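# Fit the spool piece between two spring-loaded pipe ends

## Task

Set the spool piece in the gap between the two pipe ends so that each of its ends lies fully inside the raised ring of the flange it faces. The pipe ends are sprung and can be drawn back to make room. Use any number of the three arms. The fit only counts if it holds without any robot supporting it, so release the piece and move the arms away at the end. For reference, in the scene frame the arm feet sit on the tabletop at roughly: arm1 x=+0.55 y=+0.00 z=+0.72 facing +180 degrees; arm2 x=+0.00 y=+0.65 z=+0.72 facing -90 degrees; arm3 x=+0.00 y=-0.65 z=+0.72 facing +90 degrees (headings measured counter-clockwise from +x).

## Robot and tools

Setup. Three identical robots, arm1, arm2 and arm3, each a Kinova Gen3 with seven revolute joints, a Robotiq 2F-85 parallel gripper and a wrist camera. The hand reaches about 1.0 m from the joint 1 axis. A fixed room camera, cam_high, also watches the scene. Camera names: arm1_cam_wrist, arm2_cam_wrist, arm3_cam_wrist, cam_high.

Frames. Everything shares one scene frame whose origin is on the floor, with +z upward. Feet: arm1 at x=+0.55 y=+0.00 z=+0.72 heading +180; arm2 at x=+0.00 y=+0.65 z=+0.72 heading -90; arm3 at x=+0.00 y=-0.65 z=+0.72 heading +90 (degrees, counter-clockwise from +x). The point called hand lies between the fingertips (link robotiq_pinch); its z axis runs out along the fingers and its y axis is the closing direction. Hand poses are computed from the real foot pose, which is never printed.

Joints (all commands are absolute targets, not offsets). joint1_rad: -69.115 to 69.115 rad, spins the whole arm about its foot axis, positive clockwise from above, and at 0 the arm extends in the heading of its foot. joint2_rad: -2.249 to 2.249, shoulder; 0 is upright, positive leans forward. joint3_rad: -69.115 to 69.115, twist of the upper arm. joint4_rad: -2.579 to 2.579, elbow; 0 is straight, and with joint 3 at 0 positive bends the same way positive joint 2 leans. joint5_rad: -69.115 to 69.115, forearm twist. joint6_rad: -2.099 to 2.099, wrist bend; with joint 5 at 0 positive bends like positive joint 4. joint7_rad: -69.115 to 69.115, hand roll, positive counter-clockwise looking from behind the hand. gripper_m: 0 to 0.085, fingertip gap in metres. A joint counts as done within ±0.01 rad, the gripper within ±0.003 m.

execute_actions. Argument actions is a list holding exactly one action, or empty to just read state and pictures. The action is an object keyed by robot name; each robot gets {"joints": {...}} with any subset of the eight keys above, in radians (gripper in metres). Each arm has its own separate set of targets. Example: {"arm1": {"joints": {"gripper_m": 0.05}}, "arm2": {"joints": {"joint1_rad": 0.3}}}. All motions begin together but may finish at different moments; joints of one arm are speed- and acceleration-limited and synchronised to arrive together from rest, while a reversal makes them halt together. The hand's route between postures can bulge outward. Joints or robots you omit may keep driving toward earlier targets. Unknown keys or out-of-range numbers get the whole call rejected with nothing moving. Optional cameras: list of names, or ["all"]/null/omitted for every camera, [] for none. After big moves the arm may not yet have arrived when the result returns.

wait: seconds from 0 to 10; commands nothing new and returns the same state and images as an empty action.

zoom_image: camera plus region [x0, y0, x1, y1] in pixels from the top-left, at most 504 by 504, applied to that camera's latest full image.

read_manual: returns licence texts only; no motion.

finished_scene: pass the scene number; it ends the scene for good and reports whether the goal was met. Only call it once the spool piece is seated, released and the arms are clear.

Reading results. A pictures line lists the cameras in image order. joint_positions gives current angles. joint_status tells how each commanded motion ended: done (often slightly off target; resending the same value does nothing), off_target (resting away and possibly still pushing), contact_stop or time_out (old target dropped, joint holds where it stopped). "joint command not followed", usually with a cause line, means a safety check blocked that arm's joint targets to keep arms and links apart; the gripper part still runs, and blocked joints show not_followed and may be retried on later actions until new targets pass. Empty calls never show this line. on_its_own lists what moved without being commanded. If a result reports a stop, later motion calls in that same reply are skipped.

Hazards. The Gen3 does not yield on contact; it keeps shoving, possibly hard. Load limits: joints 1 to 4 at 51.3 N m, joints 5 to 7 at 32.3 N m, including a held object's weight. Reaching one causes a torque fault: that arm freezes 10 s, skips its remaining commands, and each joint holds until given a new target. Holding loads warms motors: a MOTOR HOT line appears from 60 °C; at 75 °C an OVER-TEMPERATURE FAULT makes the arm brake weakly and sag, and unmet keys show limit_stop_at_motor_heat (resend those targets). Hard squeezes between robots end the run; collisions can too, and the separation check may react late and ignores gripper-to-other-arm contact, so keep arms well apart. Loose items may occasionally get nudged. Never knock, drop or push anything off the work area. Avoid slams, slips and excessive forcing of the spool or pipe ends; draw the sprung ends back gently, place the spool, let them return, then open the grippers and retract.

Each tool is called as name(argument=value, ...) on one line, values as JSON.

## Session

execute_actions(actions=[])

Scene clock: 0.00 s.
Motor temperatures (°C, as the motors report them): arm1=[22 28 25 25 33 31 31] | arm2=[29 26 22 22 32 28 37] | arm3=[28 24 26 26 31 35 36]
arm1.joint_positions: joint1_rad=-0.008 joint2_rad=-0.399 joint3_rad=-0.077 joint4_rad=+1.510 joint5_rad=-0.029 joint6_rad=+2.022 joint7_rad=+1.480 gripper_m=+0.085
arm1.joint_status: not commanded
arm1.hand: x=+0.4311 y=-0.0053 z=+1.2741 quat_wxyz=(+0.002, -1.000, -0.023, +0.006) (m; scene frame)
arm2.joint_positions: joint1_rad=-0.007 joint2_rad=-0.399 joint3_rad=-0.077 joint4_rad=+1.510 joint5_rad=-0.029 joint6_rad=+2.025 joint7_rad=+1.480 gripper_m=+0.085
arm2.joint_status: not commanded
arm2.hand: x=+0.0086 y=+0.5279 z=+1.2771 quat_wxyz=(+0.004, -0.692, -0.722, +0.004) (m; scene frame)
arm3.joint_positions: joint1_rad=-0.012 joint2_rad=-0.394 joint3_rad=-0.075 joint4_rad=+1.510 joint5_rad=-0.031 joint6_rad=+2.027 joint7_rad=+1.476 gripper_m=+0.085
arm3.joint_status: not commanded
arm3.hand: x=-0.0025 y=-0.5266 z=+1.2286 quat_wxyz=(+0.001, +0.710, -0.704, +0.005) (m; scene frame)
pictures: arm1_cam_wrist, arm2_cam_wrist, arm3_cam_wrist, cam_high
Images, in order (width x height): arm1_cam_wrist 504x504, arm2_cam_wrist 504x504, arm3_cam_wrist 504x504, cam_high 504x504.

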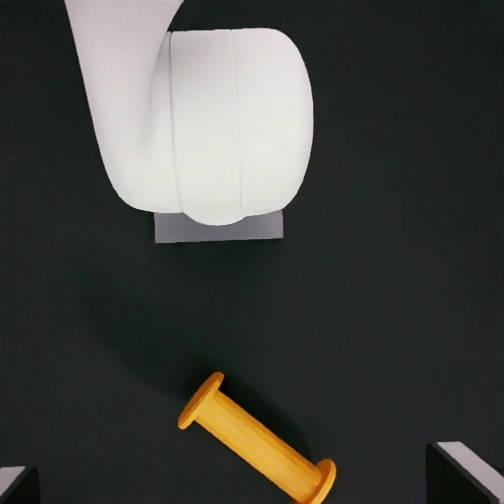

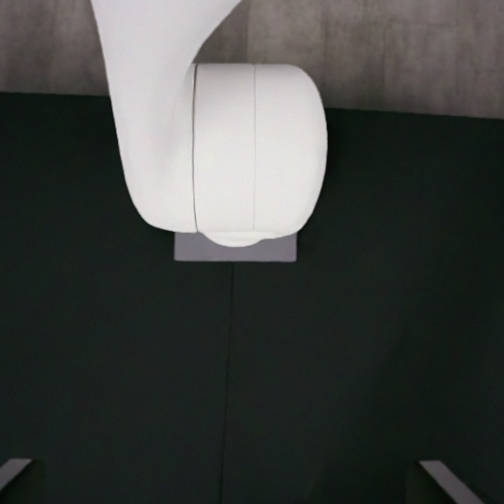

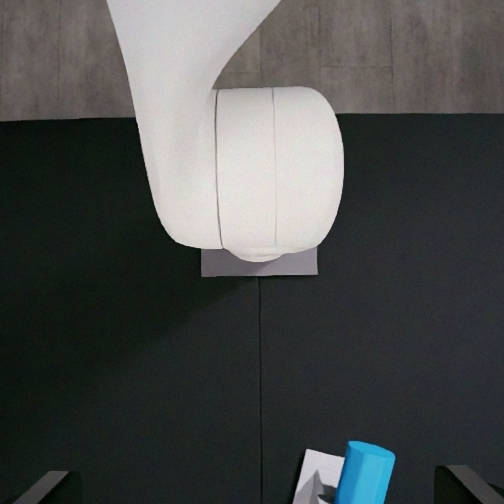

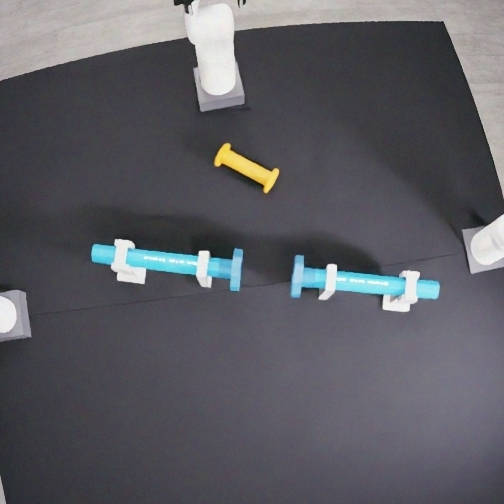

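execute_actions(actions=[{"arm1":{"joints":{"joint1_rad":-0.219,"joint2_rad":0.2766,"joint3_rad":0,"joint4_rad":2.409,"joint5_rad":0,"joint6_rad":0.456,"joint7_rad":2.237}},"arm2":{"joints":{"joint1_rad":-0.126,"joint2_rad":0.526,"joint3_rad":0,"joint4_rad":1.6655,"joint5_rad":0,"joint6_rad":0.95,"joint7_rad":1.139}},"arm3":{"joints":{"joint1_rad":-0.213,"joint2_rad":0.312,"joint3_rad":0,"joint4_rad":1.834,"joint5_rad":0,"joint6_rad":0.9956,"joint7_rad":1.087}}}])

Scene clock: 64.73 s.
Motor temperatures (°C, as the motors report them): arm1=[22 27 25 25 33 31 31] | arm2=[29 25 22 22 32 28 37] | arm3=[28 24 26 26 31 35 36]
arm1.joint_positions: joint1_rad=-0.219 joint2_rad=+0.276 joint3_rad=+0.000 joint4_rad=+2.409 joint5_rad=+0.000 joint6_rad=+0.456 joint7_rad=+2.237 gripper_m=+0.085
arm1.joint_status: all done
arm1.hand: x=+0.2993 y=-0.0423 z=+0.8697 quat_wxyz=(+0.001, -0.894, -0.449, +0.001) (m; scene frame)
arm2.joint_positions: joint1_rad=-0.126 joint2_rad=+0.526 joint3_rad=+0.000 joint4_rad=+1.666 joint5_rad=+0.000 joint6_rad=+0.950 joint7_rad=+1.139 gripper_m=+0.085
arm2.joint_status: all done
arm2.hand: x=+0.0550 y=+0.1847 z=+0.9288 quat_wxyz=(+0.004, -0.794, -0.608, +0.002) (m; scene frame)
arm3.joint_positions: joint1_rad=-0.213 joint2_rad=+0.312 joint3_rad=+0.000 joint4_rad=+1.834 joint5_rad=+0.000 joint6_rad=+0.996 joint7_rad=+1.087 gripper_m=+0.085
arm3.joint_status: all done
arm3.hand: x=-0.0625 y=-0.2599 z=+0.9295 quat_wxyz=(+0.000, +0.608, -0.794, +0.004) (m; scene frame)
pictures: arm1_cam_wrist, arm2_cam_wrist, arm3_cam_wrist, cam_high
Images, in order (width x height): arm1_cam_wrist 504x504, arm2_cam_wrist 504x504, arm3_cam_wrist 504x504, cam_high 504x504.

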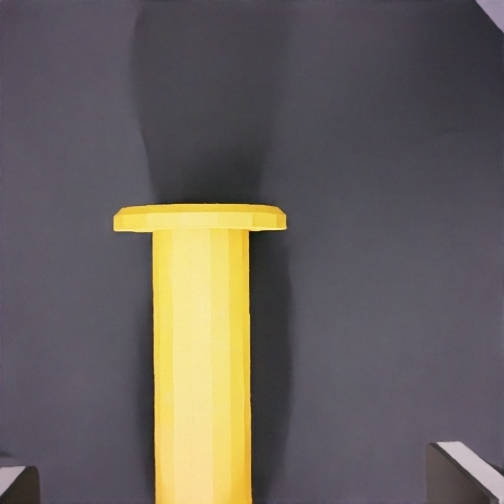

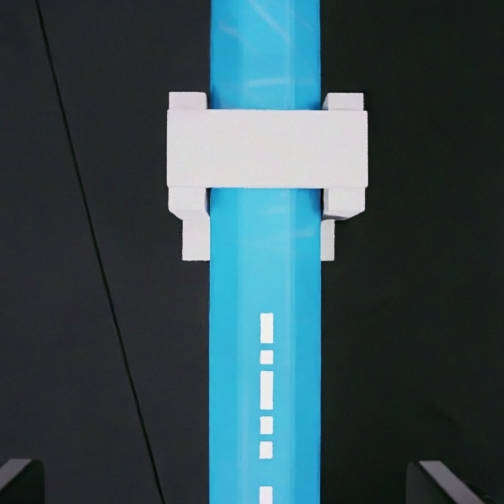

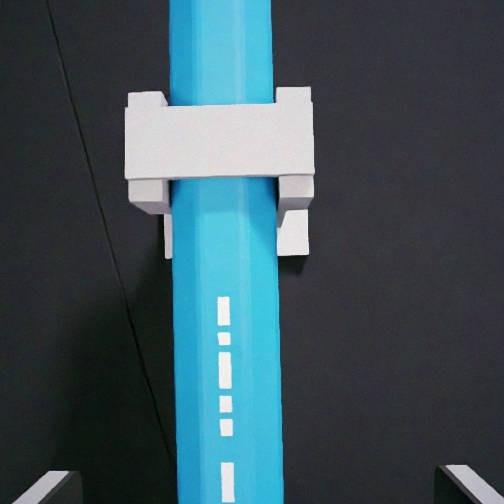

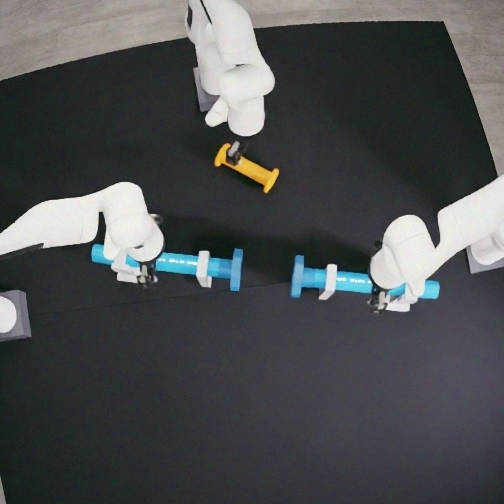

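execute_actions(actions=[{"arm1":{"joints":{"joint1_rad":-0.177,"joint2_rad":0.7013,"joint4_rad":2.490,"joint6_rad":-0.050,"joint7_rad":2.234}},"arm2":{"joints":{"joint1_rad":-0.159,"joint2_rad":0.6456,"joint4_rad":1.7188,"joint6_rad":0.7772,"joint7_rad":1.106}},"arm3":{"joints":{"joint1_rad":-0.188,"joint2_rad":0.415,"joint4_rad":1.9557,"joint6_rad":0.7708,"joint7_rad":1.112}}}])

Scene clock: 112.43 s.
Motor temperatures (°C, as the motors report them): arm1=[22 27 25 25 33 31 31] | arm2=[29 26 22 22 32 28 37] | arm3=[28 24 26 26 31 35 36]
arm1.joint_positions: joint1_rad=-0.177 joint2_rad=+0.701 joint3_rad=+0.000 joint4_rad=+2.490 joint5_rad=+0.000 joint6_rad=-0.050 joint7_rad=+2.234 gripper_m=+0.085
arm1.joint_status: all done
arm1.hand: x=+0.2947 y=-0.0322 z=+0.7548 quat_wxyz=(+0.001, -0.904, -0.428, +0.002) (m; scene frame)
arm2.joint_positions: joint1_rad=-0.159 joint2_rad=+0.646 joint3_rad=+0.000 joint4_rad=+1.719 joint5_rad=+0.000 joint6_rad=+0.777 joint7_rad=+1.106 gripper_m=+0.085
arm2.joint_status: all done
arm2.hand: x=+0.0710 y=+0.1806 z=+0.8595 quat_wxyz=(+0.005, -0.794, -0.608, +0.002) (m; scene frame)
arm3.joint_positions: joint1_rad=-0.188 joint2_rad=+0.415 joint3_rad=+0.000 joint4_rad=+1.956 joint5_rad=+0.000 joint6_rad=+0.771 joint7_rad=+1.112 gripper_m=+0.085
arm3.joint_status: all done
arm3.hand: x=-0.0517 y=-0.2631 z=+0.8597 quat_wxyz=(+0.000, +0.608, -0.794, +0.003) (m; scene frame)
pictures: arm1_cam_wrist, arm2_cam_wrist, arm3_cam_wrist, cam_high
Images, in order (width x height): arm1_cam_wrist 504x504, arm2_cam_wrist 504x504, arm3_cam_wrist 504x504, cam_high 504x504.

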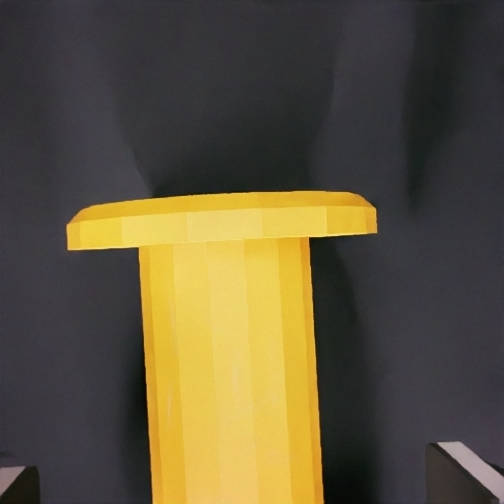

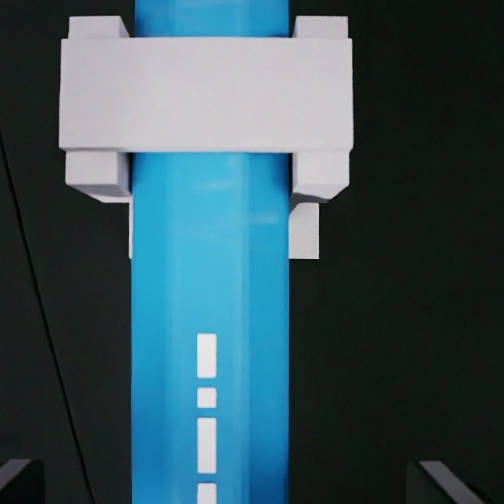

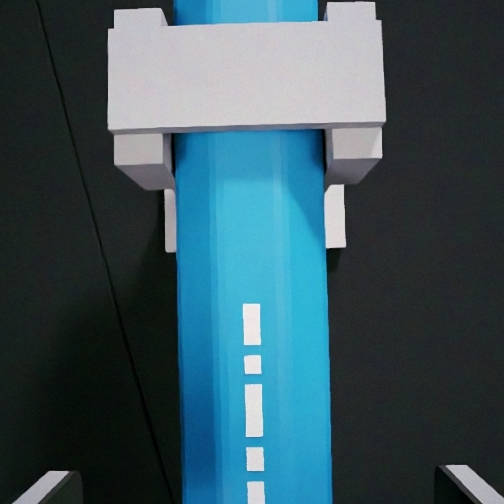

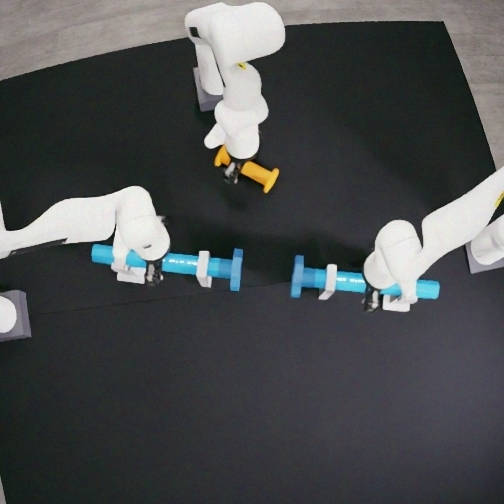

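execute_actions(actions=[{"arm1":{"joints":{"gripper_m":0.0}},"arm2":{"joints":{"joint1_rad":-0.152,"joint2_rad":0.6776,"joint4_rad":1.7392,"joint6_rad":0.7248,"joint7_rad":1.113}},"arm3":{"joints":{"joint2_rad":0.4592,"joint4_rad":1.9836,"joint6_rad":0.6988}}}])

Scene clock: 130.27 s.
Motor temperatures (°C, as the motors report them): arm1=[22 27 25 25 33 31 31] | arm2=[29 26 22 22 32 28 37] | arm3=[28 24 26 26 31 35 36]
arm1.joint_positions: joint1_rad=-0.177 joint2_rad=+0.700 joint3_rad=+0.000 joint4_rad=+2.491 joint5_rad=+0.000 joint6_rad=-0.050 joint7_rad=+2.234 gripper_m=+0.033
arm1.joint_status: gripper_m off_target (ended at +0.033, target +0.000)
arm1.hand: x=+0.2948 y=-0.0322 z=+0.7551 quat_wxyz=(+0.001, -0.904, -0.429, +0.002) (m; scene frame)
arm2.joint_positions: joint1_rad=-0.152 joint2_rad=+0.678 joint3_rad=+0.000 joint4_rad=+1.739 joint5_rad=+0.000 joint6_rad=+0.725 joint7_rad=+1.113 gripper_m=+0.085
arm2.joint_status: all done
arm2.hand: x=+0.0673 y=+0.1816 z=+0.8400 quat_wxyz=(+0.005, -0.794, -0.608, +0.002) (m; scene frame)
arm3.joint_positions: joint1_rad=-0.188 joint2_rad=+0.459 joint3_rad=+0.000 joint4_rad=+1.984 joint5_rad=+0.000 joint6_rad=+0.699 joint7_rad=+1.112 gripper_m=+0.085
arm3.joint_status: all done
arm3.hand: x=-0.0516 y=-0.2632 z=+0.8366 quat_wxyz=(+0.000, +0.608, -0.794, +0.004) (m; scene frame)
pictures: arm1_cam_wrist, arm2_cam_wrist, arm3_cam_wrist, cam_high
Images, in order (width x height): arm1_cam_wrist 504x504, arm2_cam_wrist 504x504, arm3_cam_wrist 504x504, cam_high 504x504.

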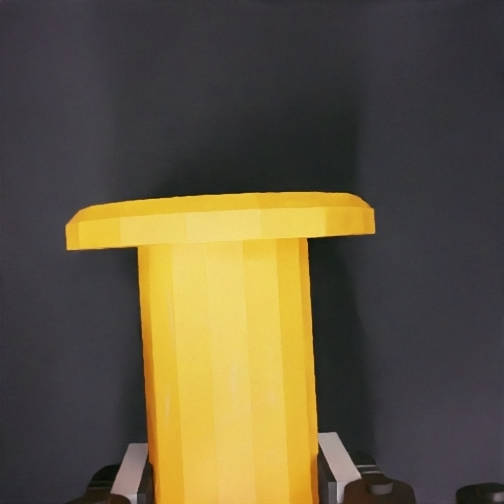

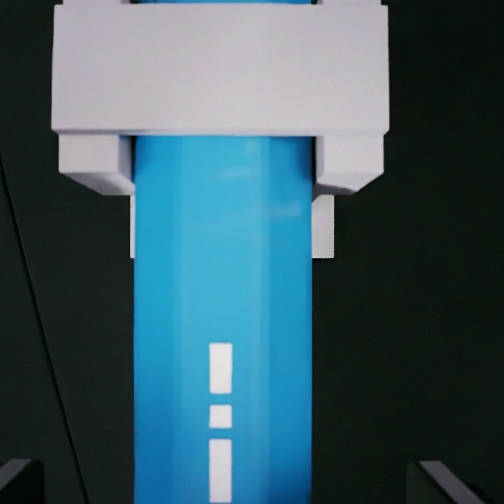

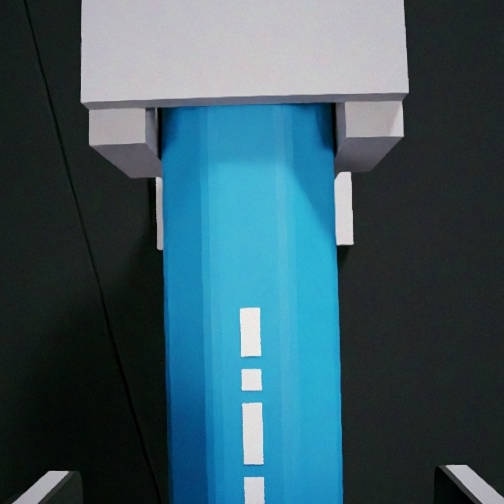

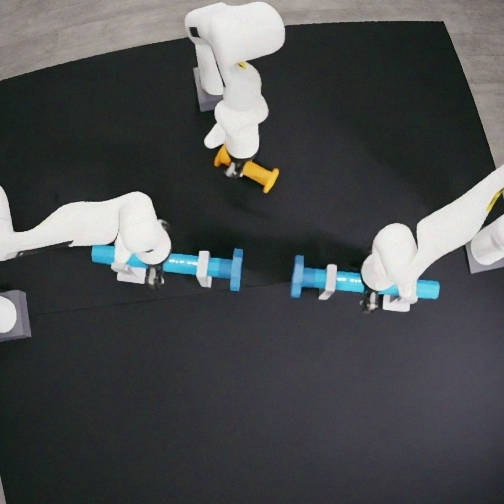

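execute_actions(actions=[{"arm1":{"joints":{"joint2_rad":0.191,"joint4_rad":2.357,"joint6_rad":0.5936}},"arm2":{"joints":{"gripper_m":0.0}},"arm3":{"joints":{"gripper_m":0.0}}}])

Scene clock: 141.03 s.
Motor temperatures (°C, as the motors report them): arm1=[22 27 25 25 33 31 31] | arm2=[29 26 22 22 32 28 37] | arm3=[28 24 26 26 31 35 36]
arm1.joint_positions: joint1_rad=-0.177 joint2_rad=+0.192 joint3_rad=+0.000 joint4_rad=+2.358 joint5_rad=+0.000 joint6_rad=+0.594 joint7_rad=+2.234 gripper_m=+0.033
arm1.joint_status: all done
arm1.hand: x=+0.2960 y=-0.0321 z=+0.8993 quat_wxyz=(+0.001, -0.904, -0.428, +0.001) (m; scene frame)
arm2.joint_positions: joint1_rad=-0.152 joint2_rad=+0.677 joint3_rad=+0.000 joint4_rad=+1.739 joint5_rad=+0.000 joint6_rad=+0.725 joint7_rad=+1.113 gripper_m=+0.038
arm2.joint_status: gripper_m off_target (ended at +0.038, target +0.000)
arm2.hand: x=+0.0673 y=+0.1816 z=+0.8405 quat_wxyz=(+0.004, -0.794, -0.608, +0.002) (m; scene frame)
arm3.joint_positions: joint1_rad=-0.188 joint2_rad=+0.458 joint3_rad=+0.000 joint4_rad=+1.984 joint5_rad=+0.000 joint6_rad=+0.700 joint7_rad=+1.112 gripper_m=+0.038
arm3.joint_status: gripper_m off_target (ended at +0.038, target +0.000)
arm3.hand: x=-0.0516 y=-0.2632 z=+0.8371 quat_wxyz=(+0.000, +0.608, -0.794, +0.003) (m; scene frame)
pictures: arm1_cam_wrist, arm2_cam_wrist, arm3_cam_wrist, cam_high
Images, in order (width x height): arm1_cam_wrist 504x504, arm2_cam_wrist 504x504, arm3_cam_wrist 504x504, cam_high 504x504.

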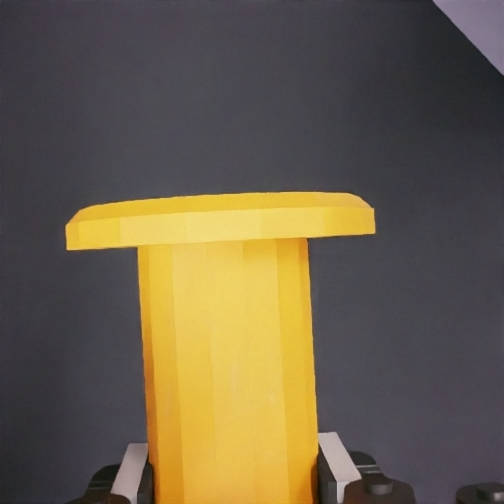

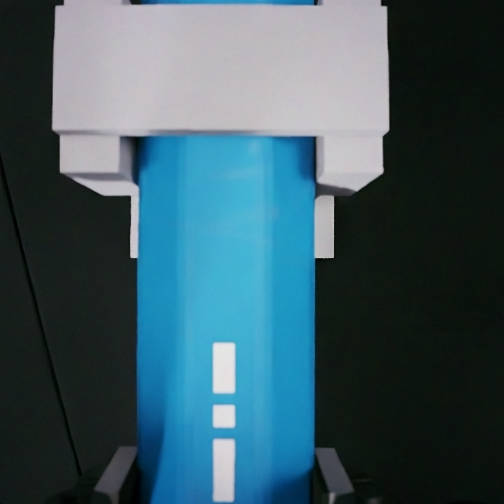

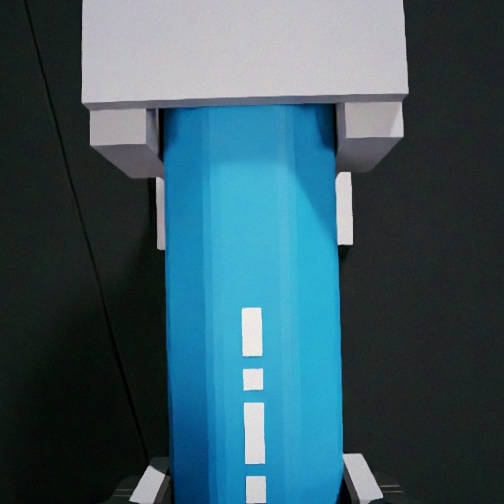

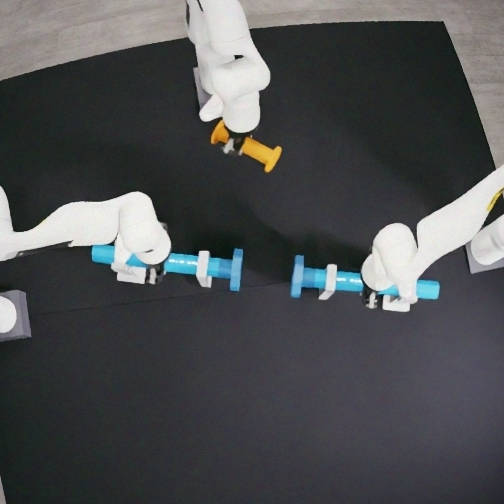

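execute_actions(actions=[{"arm1":{"joints":{"joint1_rad":-0.177,"joint2_rad":0.0278,"joint4_rad":2.2247,"joint6_rad":0.8891,"joint7_rad":2.657}}}], cameras=["cam_high"])

Scene clock: 179.07 s.
Motor temperatures (°C, as the motors report them): arm1=[22 27 25 25 33 31 31] | arm2=[29 27 22 22 32 28 37] | arm3=[28 25 26 26 31 35 36]
arm1.joint_positions: joint1_rad=-0.177 joint2_rad=+0.029 joint3_rad=+0.000 joint4_rad=+2.226 joint5_rad=+0.000 joint6_rad=+0.889 joint7_rad=+2.657 gripper_m=+0.033
arm1.joint_status: all done
arm1.hand: x=+0.2962 y=-0.0322 z=+0.9692 quat_wxyz=(+0.001, -0.794, -0.609, +0.000) (m; scene frame)
arm2.joint_positions: joint1_rad=-0.152 joint2_rad=+0.677 joint3_rad=+0.000 joint4_rad=+1.739 joint5_rad=+0.000 joint6_rad=+0.725 joint7_rad=+1.113 gripper_m=+0.038
arm2.joint_status: not commanded
arm2.hand: x=+0.0673 y=+0.1816 z=+0.8405 quat_wxyz=(+0.004, -0.794, -0.608, +0.002) (m; scene frame)
arm3.joint_positions: joint1_rad=-0.188 joint2_rad=+0.458 joint3_rad=+0.000 joint4_rad=+1.984 joint5_rad=+0.000 joint6_rad=+0.700 joint7_rad=+1.112 gripper_m=+0.038
arm3.joint_status: not commanded
arm3.hand: x=-0.0516 y=-0.2632 z=+0.8371 quat_wxyz=(+0.000, +0.608, -0.794, +0.003) (m; scene frame)
pictures: cam_high
Images, in order (width x height): cam_high 504x504.

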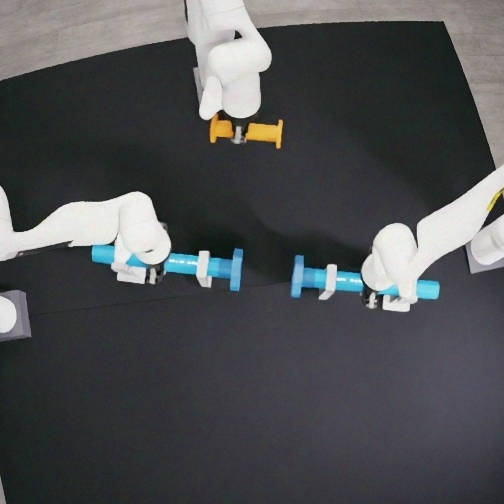

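execute_actions(actions=[{"arm1":{"joints":{"joint1_rad":-0.0683,"joint2_rad":0.6743,"joint4_rad":1.2752,"joint6_rad":1.1921,"joint7_rad":2.7655}},"arm2":{"joints":{"joint1_rad":-0.1777,"joint2_rad":0.6403,"joint4_rad":1.8238,"joint6_rad":0.6775,"joint7_rad":1.0873}},"arm3":{"joints":{"joint1_rad":-0.2196,"joint2_rad":0.4195,"joint4_rad":2.0592,"joint6_rad":0.6629,"joint7_rad":1.0804}}}], cameras=["cam_high","arm1_cam_wrist"])

Scene clock: 193.63 s.
Motor temperatures (°C, as the motors report them): arm1=[22 27 25 25 33 31 31] | arm2=[29 27 22 22 32 28 37] | arm3=[28 25 26 26 31 35 36]
arm1.joint_positions: joint1_rad=-0.068 joint2_rad=+0.676 joint3_rad=+0.000 joint4_rad=+1.276 joint5_rad=+0.000 joint6_rad=+1.192 joint7_rad=+2.766 gripper_m=+0.033
arm1.joint_status: all done
arm1.hand: x=-0.0028 y=-0.0383 z=+0.9595 quat_wxyz=(+0.001, -0.794, -0.608, +0.000) (m; scene frame)
arm2.joint_positions: joint1_rad=-0.174 joint2_rad=+0.642 joint3_rad=+0.004 joint4_rad=+1.816 joint5_rad=+0.003 joint6_rad=+0.669 joint7_rad=+1.087 gripper_m=+0.038
arm2.joint_status: all done
arm2.hand: x=+0.0719 y=+0.1995 z=+0.8409 quat_wxyz=(-0.001, -0.795, -0.606, +0.007) (m; scene frame)
arm3.joint_positions: joint1_rad=-0.216 joint2_rad=+0.421 joint3_rad=+0.004 joint4_rad=+2.052 joint5_rad=+0.003 joint6_rad=+0.655 joint7_rad=+1.081 gripper_m=+0.038
arm3.joint_status: all done
arm3.hand: x=-0.0565 y=-0.2814 z=+0.8376 quat_wxyz=(-0.004, +0.607, -0.795, -0.002) (m; scene frame)
pictures: arm1_cam_wrist, cam_high
Images, in order (width x height): arm1_cam_wrist 504x504, cam_high 504x504.

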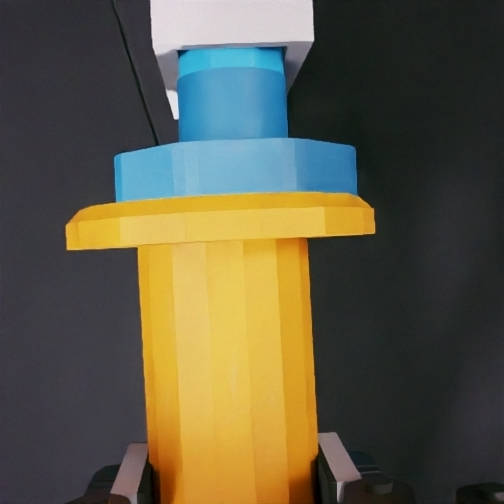

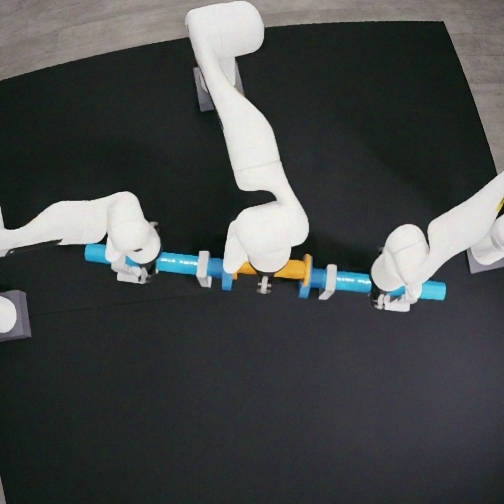

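zoom_image(camera="cam_high", region=[190,225,350,325])

Region (190, 225, 350, 325) of cam_high's 504x504 image, scaled by 3.150, with more detail than that image has; it fills the top 315 rows of this view, and the rest is white.

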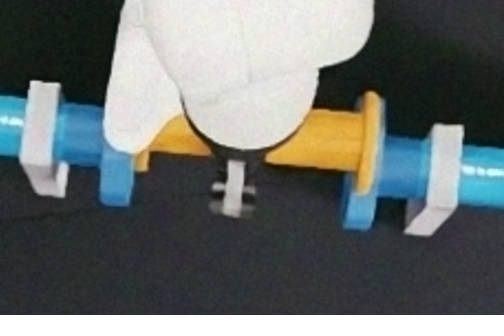

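execute_actions(actions=[{"arm1":{"joints":{"joint1_rad":-0.0729,"joint2_rad":0.6787,"joint4_rad":1.3358,"joint6_rad":1.1271,"joint7_rad":2.7609}}}], cameras=["arm1_cam_wrist"])

Scene clock: 224.73 s.
Motor temperatures (°C, as the motors report them): arm1=[22 27 25 25 33 31 31] | arm2=[29 27 22 22 32 28 37] | arm3=[28 25 26 26 31 35 36]
arm1.joint_positions: joint1_rad=-0.073 joint2_rad=+0.680 joint3_rad=+0.000 joint4_rad=+1.337 joint5_rad=+0.000 joint6_rad=+1.127 joint7_rad=+2.761 gripper_m=+0.033
arm1.joint_status: all done
arm1.hand: x=+0.0040 y=-0.0400 z=+0.9395 quat_wxyz=(+0.001, -0.794, -0.608, +0.000) (m; scene frame)
arm2.joint_positions: joint1_rad=-0.174 joint2_rad=+0.642 joint3_rad=+0.004 joint4_rad=+1.816 joint5_rad=+0.003 joint6_rad=+0.669 joint7_rad=+1.087 gripper_m=+0.038
arm2.joint_status: not commanded
arm2.hand: x=+0.0719 y=+0.1995 z=+0.8409 quat_wxyz=(-0.001, -0.795, -0.606, +0.007) (m; scene frame)
arm3.joint_positions: joint1_rad=-0.216 joint2_rad=+0.421 joint3_rad=+0.004 joint4_rad=+2.052 joint5_rad=+0.003 joint6_rad=+0.655 joint7_rad=+1.081 gripper_m=+0.038
arm3.joint_status: not commanded
arm3.hand: x=-0.0565 y=-0.2814 z=+0.8376 quat_wxyz=(-0.004, +0.607, -0.795, -0.002) (m; scene frame)
pictures: arm1_cam_wrist
Images, in order (width x height): arm1_cam_wrist 504x504.

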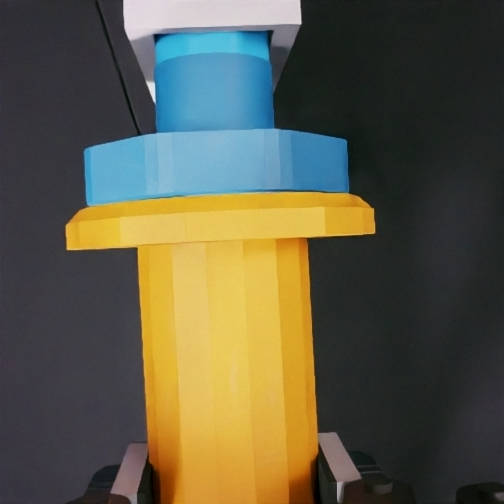

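execute_actions(actions=[{"arm1":{"joints":{"joint1_rad":-0.0698,"joint2_rad":0.699,"joint4_rad":1.3676,"joint6_rad":1.075,"joint7_rad":2.764}}}], cameras=["arm1_cam_wrist","cam_high"])

zoom_image(camera="cam_high", region=[190,225,350,325])

Scene clock: 247.00 s.
Motor temperatures (°C, as the motors report them): arm1=[22 28 25 25 33 31 31] | arm2=[29 27 22 22 32 28 37] | arm3=[28 25 26 26 31 35 36]
arm1.joint_positions: joint1_rad=-0.070 joint2_rad=+0.701 joint3_rad=+0.000 joint4_rad=+1.369 joint5_rad=+0.000 joint6_rad=+1.075 joint7_rad=+2.764 gripper_m=+0.033
arm1.joint_status: all done
arm1.hand: x=+0.0047 y=-0.0382 z=+0.9195 quat_wxyz=(+0.001, -0.794, -0.608, +0.000) (m; scene frame)
arm2.joint_positions: joint1_rad=-0.174 joint2_rad=+0.642 joint3_rad=+0.004 joint4_rad=+1.816 joint5_rad=+0.003 joint6_rad=+0.669 joint7_rad=+1.087 gripper_m=+0.038
arm2.joint_status: not commanded
arm2.hand: x=+0.0719 y=+0.1995 z=+0.8409 quat_wxyz=(-0.001, -0.795, -0.606, +0.007) (m; scene frame)
arm3.joint_positions: joint1_rad=-0.216 joint2_rad=+0.421 joint3_rad=+0.004 joint4_rad=+2.052 joint5_rad=+0.003 joint6_rad=+0.655 joint7_rad=+1.081 gripper_m=+0.038
arm3.joint_status: not commanded
arm3.hand: x=-0.0565 y=-0.2814 z=+0.8376 quat_wxyz=(-0.004, +0.607, -0.795, -0.002) (m; scene frame)
pictures: arm1_cam_wrist, cam_high
Images, in order (width x height): arm1_cam_wrist 504x504, cam_high 504x504.

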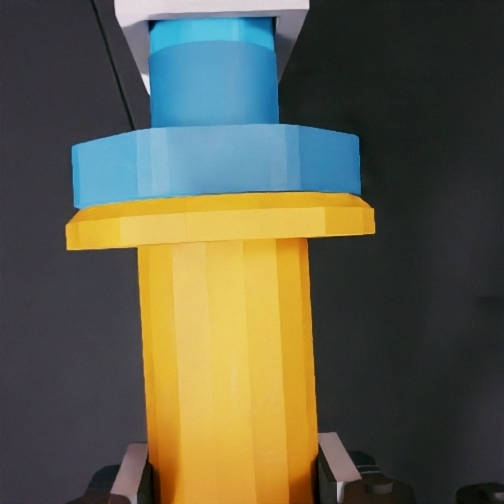

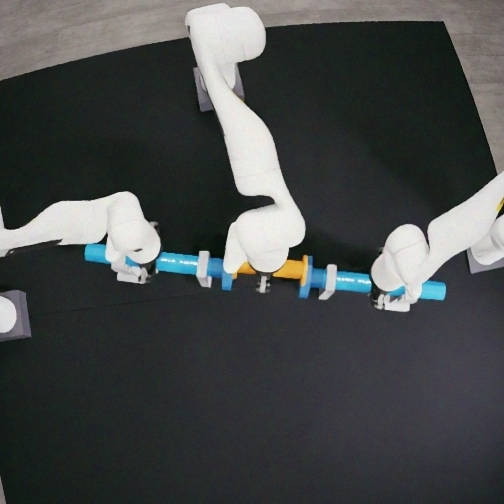

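Region (190, 225, 350, 325) of cam_high's 504x504 image, scaled by 3.150, with more detail than that image has; it fills the top 315 rows of this view, and the rest is white.

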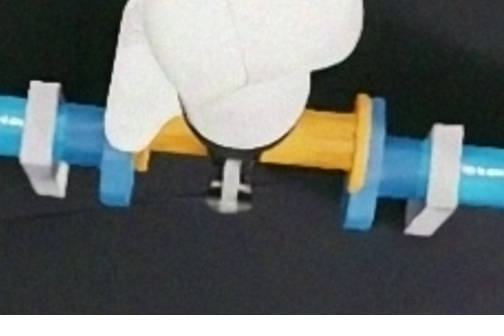

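execute_actions(actions=[{"arm1":{"joints":{"joint2_rad":0.7231,"joint4_rad":1.3926,"joint6_rad":1.0259}}}], cameras=["arm1_cam_wrist","cam_high"])

zoom_image(camera="cam_high", region=[190,225,350,325])

Scene clock: 256.20 s.
Motor temperatures (°C, as the motors report them): arm1=[22 28 25 25 33 31 31] | arm2=[29 28 22 22 32 28 37] | arm3=[28 25 26 26 31 35 36]
arm1.joint_positions: joint1_rad=-0.067 joint2_rad=+0.724 joint3_rad=+0.002 joint4_rad=+1.394 joint5_rad=+0.002 joint6_rad=+1.026 joint7_rad=+2.764 gripper_m=+0.033
arm1.joint_status: all done
arm1.hand: x=+0.0045 y=-0.0352 z=+0.8999 quat_wxyz=(+0.002, -0.795, -0.607, -0.001) (m; scene frame)
arm2.joint_positions: joint1_rad=-0.174 joint2_rad=+0.642 joint3_rad=+0.004 joint4_rad=+1.816 joint5_rad=+0.003 joint6_rad=+0.669 joint7_rad=+1.087 gripper_m=+0.038
arm2.joint_status: not commanded
arm2.hand: x=+0.0719 y=+0.1995 z=+0.8409 quat_wxyz=(-0.001, -0.795, -0.606, +0.007) (m; scene frame)
arm3.joint_positions: joint1_rad=-0.217 joint2_rad=+0.420 joint3_rad=+0.003 joint4_rad=+2.054 joint5_rad=+0.002 joint6_rad=+0.656 joint7_rad=+1.080 gripper_m=+0.038
arm3.joint_status: not commanded
arm3.hand: x=-0.0569 y=-0.2829 z=+0.8376 quat_wxyz=(-0.003, +0.607, -0.795, -0.001) (m; scene frame)
pictures: arm1_cam_wrist, cam_high
Images, in order (width x height): arm1_cam_wrist 504x504, cam_high 504x504.

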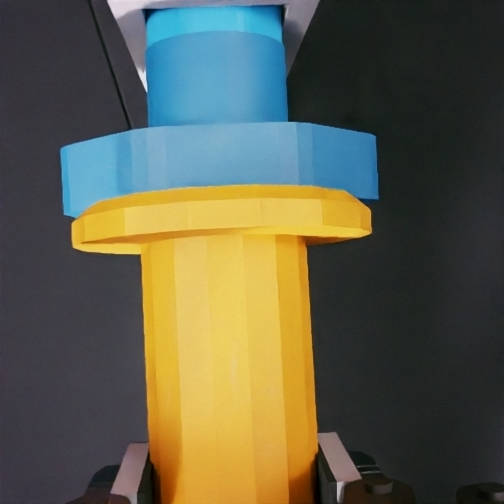

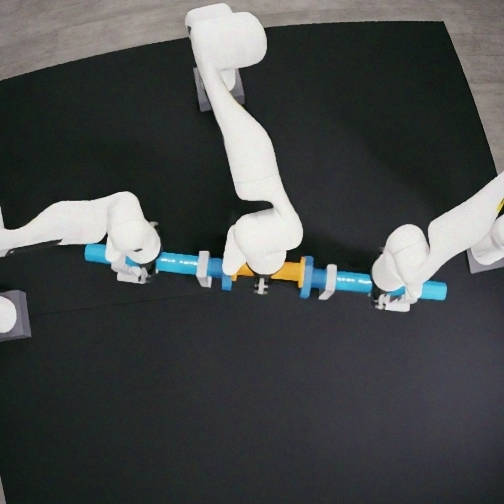

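Region (190, 225, 350, 325) of cam_high's 504x504 image, scaled by 3.150, with more detail than that image has; it fills the top 315 rows of this view, and the rest is white.

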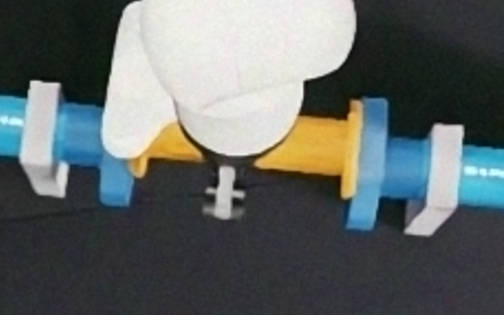

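execute_actions(actions=[{"arm1":{"joints":{"joint1_rad":-0.0636,"joint2_rad":0.7206,"joint4_rad":1.3978,"joint6_rad":1.0232,"joint7_rad":2.7702}}}], cameras=["arm1_cam_wrist","cam_high"])

zoom_image(camera="cam_high", region=[190,225,350,325])

Scene clock: 266.67 s.
Motor temperatures (°C, as the motors report them): arm1=[22 28 25 25 33 31 31] | arm2=[29 28 22 22 32 28 37] | arm3=[28 25 26 26 31 35 36]
arm1.joint_positions: joint1_rad=-0.064 joint2_rad=+0.722 joint3_rad=+0.000 joint4_rad=+1.399 joint5_rad=+0.000 joint6_rad=+1.023 joint7_rad=+2.770 gripper_m=+0.033
arm1.joint_status: all done
arm1.hand: x=+0.0056 y=-0.0346 z=+0.8995 quat_wxyz=(+0.001, -0.794, -0.608, +0.000) (m; scene frame)
arm2.joint_positions: joint1_rad=-0.174 joint2_rad=+0.642 joint3_rad=+0.004 joint4_rad=+1.816 joint5_rad=+0.003 joint6_rad=+0.669 joint7_rad=+1.087 gripper_m=+0.038
arm2.joint_status: not commanded
arm2.hand: x=+0.0719 y=+0.1995 z=+0.8409 quat_wxyz=(-0.001, -0.795, -0.606, +0.007) (m; scene frame)
arm3.joint_positions: joint1_rad=-0.217 joint2_rad=+0.420 joint3_rad=+0.003 joint4_rad=+2.053 joint5_rad=+0.003 joint6_rad=+0.656 joint7_rad=+1.081 gripper_m=+0.038
arm3.joint_status: not commanded
arm3.hand: x=-0.0568 y=-0.2823 z=+0.8376 quat_wxyz=(-0.004, +0.607, -0.795, -0.002) (m; scene frame)
pictures: arm1_cam_wrist, cam_high
Images, in order (width x height): arm1_cam_wrist 504x504, cam_high 504x504.

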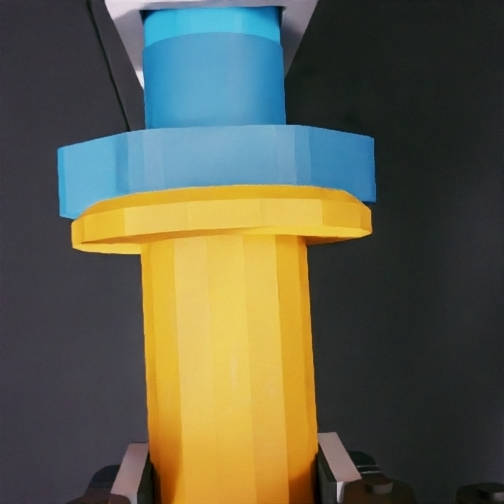

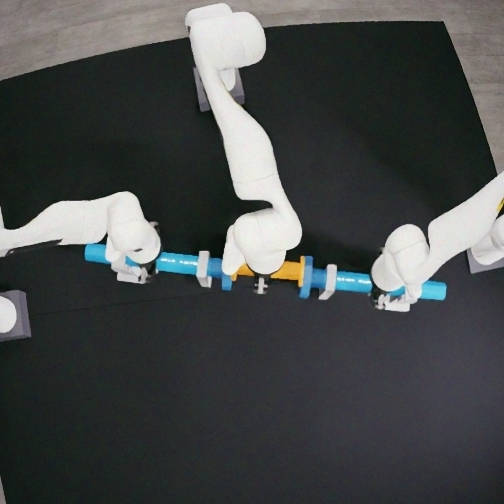

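Region (190, 225, 350, 325) of cam_high's 504x504 image, scaled by 3.150, with more detail than that image has; it fills the top 315 rows of this view, and the rest is white.

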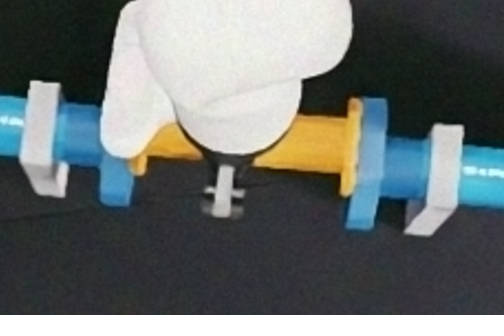

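execute_actions(actions=[{"arm1":{"joints":{"joint2_rad":0.7535,"joint4_rad":1.4246,"joint6_rad":0.9635}}}], cameras=["arm1_cam_wrist","cam_high"])

zoom_image(camera="cam_high", region=[190,225,350,325])

Scene clock: 298.13 s.
Motor temperatures (°C, as the motors report them): arm1=[22 29 25 25 33 31 31] | arm2=[29 28 22 22 32 29 37] | arm3=[28 25 26 26 31 35 36]
arm1.joint_positions: joint1_rad=-0.064 joint2_rad=+0.755 joint3_rad=+0.000 joint4_rad=+1.425 joint5_rad=+0.000 joint6_rad=+0.963 joint7_rad=+2.770 gripper_m=+0.033
arm1.joint_status: all done
arm1.hand: x=+0.0056 y=-0.0346 z=+0.8745 quat_wxyz=(+0.001, -0.794, -0.608, +0.000) (m; scene frame)
arm2.joint_positions: joint1_rad=-0.174 joint2_rad=+0.642 joint3_rad=+0.004 joint4_rad=+1.816 joint5_rad=+0.003 joint6_rad=+0.669 joint7_rad=+1.087 gripper_m=+0.038
arm2.joint_status: not commanded
arm2.hand: x=+0.0719 y=+0.1995 z=+0.8409 quat_wxyz=(-0.001, -0.795, -0.606, +0.007) (m; scene frame)
arm3.joint_positions: joint1_rad=-0.217 joint2_rad=+0.420 joint3_rad=+0.003 joint4_rad=+2.053 joint5_rad=+0.003 joint6_rad=+0.656 joint7_rad=+1.081 gripper_m=+0.038
arm3.joint_status: not commanded
arm3.hand: x=-0.0568 y=-0.2823 z=+0.8376 quat_wxyz=(-0.004, +0.607, -0.795, -0.002) (m; scene frame)
pictures: arm1_cam_wrist, cam_high
Images, in order (width x height): arm1_cam_wrist 504x504, cam_high 504x504.

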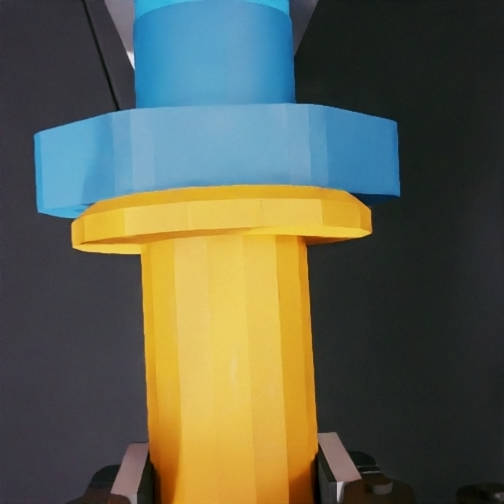

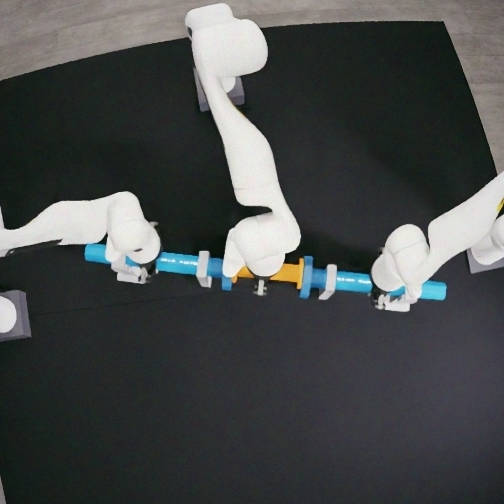

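Region (190, 225, 350, 325) of cam_high's 504x504 image, scaled by 3.150, with more detail than that image has; it fills the top 315 rows of this view, and the rest is white.

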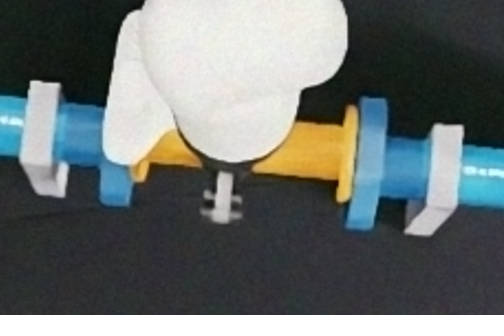

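execute_actions(actions=[{"arm1":{"joints":{"joint2_rad":0.7774,"joint4_rad":1.44,"joint6_rad":0.9242}}}], cameras=["arm1_cam_wrist","cam_high"])

zoom_image(camera="cam_high", region=[190,225,350,325])

Scene clock: 303.10 s.
Motor temperatures (°C, as the motors report them): arm1=[22 29 25 25 33 31 31] | arm2=[29 28 22 22 32 29 37] | arm3=[28 25 26 26 31 35 36]
arm1.joint_positions: joint1_rad=-0.064 joint2_rad=+0.779 joint3_rad=+0.000 joint4_rad=+1.441 joint5_rad=+0.000 joint6_rad=+0.924 joint7_rad=+2.770 gripper_m=+0.033
arm1.joint_status: all done
arm1.hand: x=+0.0055 y=-0.0349 z=+0.8576 quat_wxyz=(+0.001, -0.794, -0.609, +0.000) (m; scene frame)
arm2.joint_positions: joint1_rad=-0.174 joint2_rad=+0.642 joint3_rad=+0.003 joint4_rad=+1.816 joint5_rad=+0.003 joint6_rad=+0.669 joint7_rad=+1.087 gripper_m=+0.038
arm2.joint_status: not commanded
arm2.hand: x=+0.0719 y=+0.1996 z=+0.8409 quat_wxyz=(-0.001, -0.795, -0.607, +0.007) (m; scene frame)
arm3.joint_positions: joint1_rad=-0.217 joint2_rad=+0.420 joint3_rad=+0.003 joint4_rad=+2.053 joint5_rad=+0.003 joint6_rad=+0.656 joint7_rad=+1.081 gripper_m=+0.038
arm3.joint_status: not commanded
arm3.hand: x=-0.0568 y=-0.2823 z=+0.8376 quat_wxyz=(-0.004, +0.607, -0.795, -0.002) (m; scene frame)
pictures: arm1_cam_wrist, cam_high
Images, in order (width x height): arm1_cam_wrist 504x504, cam_high 504x504.

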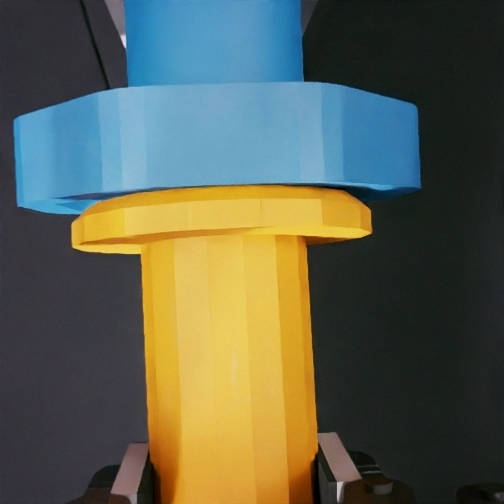

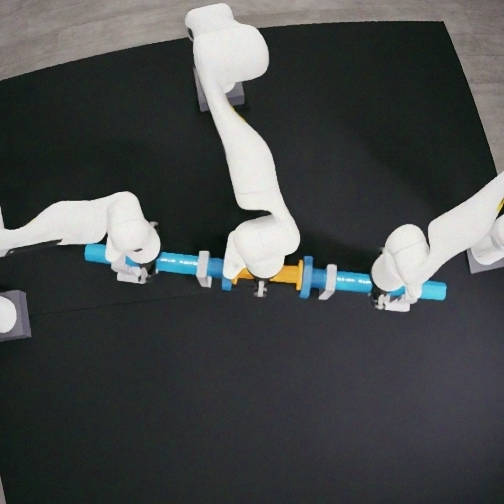

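Region (190, 225, 350, 325) of cam_high's 504x504 image, scaled by 3.150, with more detail than that image has; it fills the top 315 rows of this view, and the rest is white.

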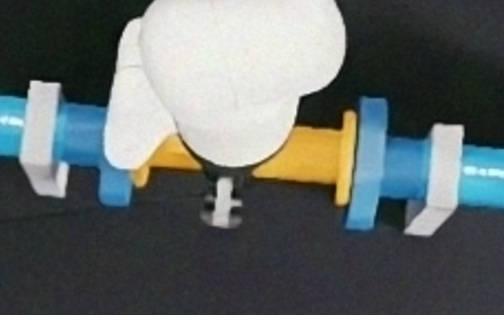

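execute_actions(actions=[{"arm2":{"joints":{"joint1_rad":-0.1638,"joint2_rad":0.6604,"joint4_rad":1.7781,"joint6_rad":0.703,"joint7_rad":1.1012}},"arm3":{"joints":{"joint1_rad":-0.2025,"joint2_rad":0.4409,"joint4_rad":2.0184,"joint6_rad":0.6823,"joint7_rad":1.0975}}}], cameras=["arm1_cam_wrist","cam_high"])

zoom_image(camera="cam_high", region=[190,225,350,325])

Scene clock: 315.07 s.
Motor temperatures (°C, as the motors report them): arm1=[22 29 25 25 33 31 31] | arm2=[29 28 22 22 32 29 37] | arm3=[28 25 26 26 31 35 36]
arm1.joint_positions: joint1_rad=-0.064 joint2_rad=+0.780 joint3_rad=+0.000 joint4_rad=+1.441 joint5_rad=-0.001 joint6_rad=+0.924 joint7_rad=+2.769 gripper_m=+0.033
arm1.joint_status: not commanded
arm1.hand: x=+0.0056 y=-0.0349 z=+0.8568 quat_wxyz=(+0.000, -0.794, -0.608, +0.000) (m; scene frame)
arm2.joint_positions: joint1_rad=-0.165 joint2_rad=+0.656 joint3_rad=-0.002 joint4_rad=+1.784 joint5_rad=-0.003 joint6_rad=+0.711 joint7_rad=+1.100 gripper_m=+0.038
arm2.joint_status: all done
arm2.hand: x=+0.0717 y=+0.1983 z=+0.8407 quat_wxyz=(+0.008, -0.794, -0.608, -0.002) (m; scene frame)
arm3.joint_positions: joint1_rad=-0.204 joint2_rad=+0.437 joint3_rad=-0.002 joint4_rad=+2.024 joint5_rad=-0.003 joint6_rad=+0.690 joint7_rad=+1.096 gripper_m=+0.038
arm3.joint_status: all done
arm3.hand: x=-0.0561 y=-0.2796 z=+0.8371 quat_wxyz=(+0.004, +0.608, -0.794, +0.007) (m; scene frame)
pictures: arm1_cam_wrist, cam_high
Images, in order (width x height): arm1_cam_wrist 504x504, cam_high 504x504.

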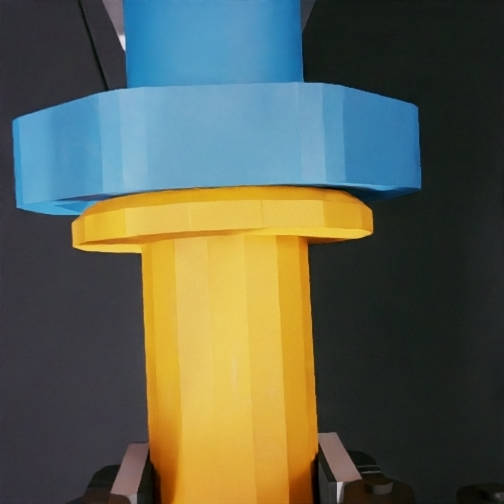

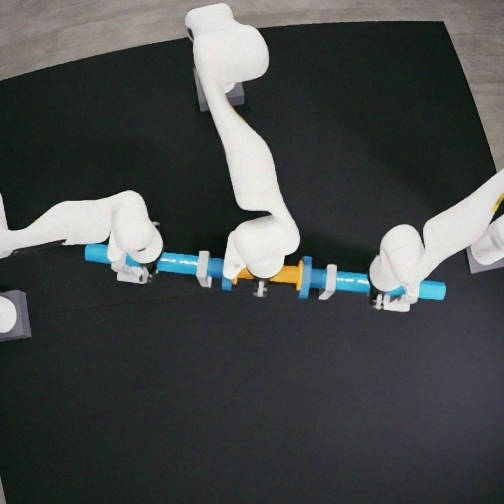

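Region (190, 225, 350, 325) of cam_high's 504x504 image, scaled by 3.150, with more detail than that image has; it fills the top 315 rows of this view, and the rest is white.

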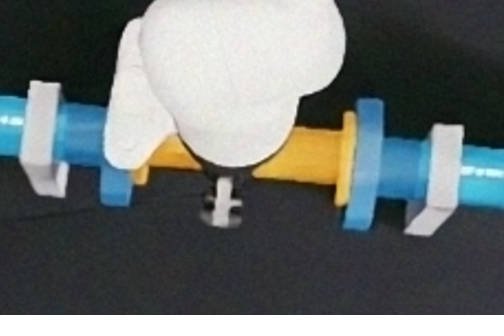

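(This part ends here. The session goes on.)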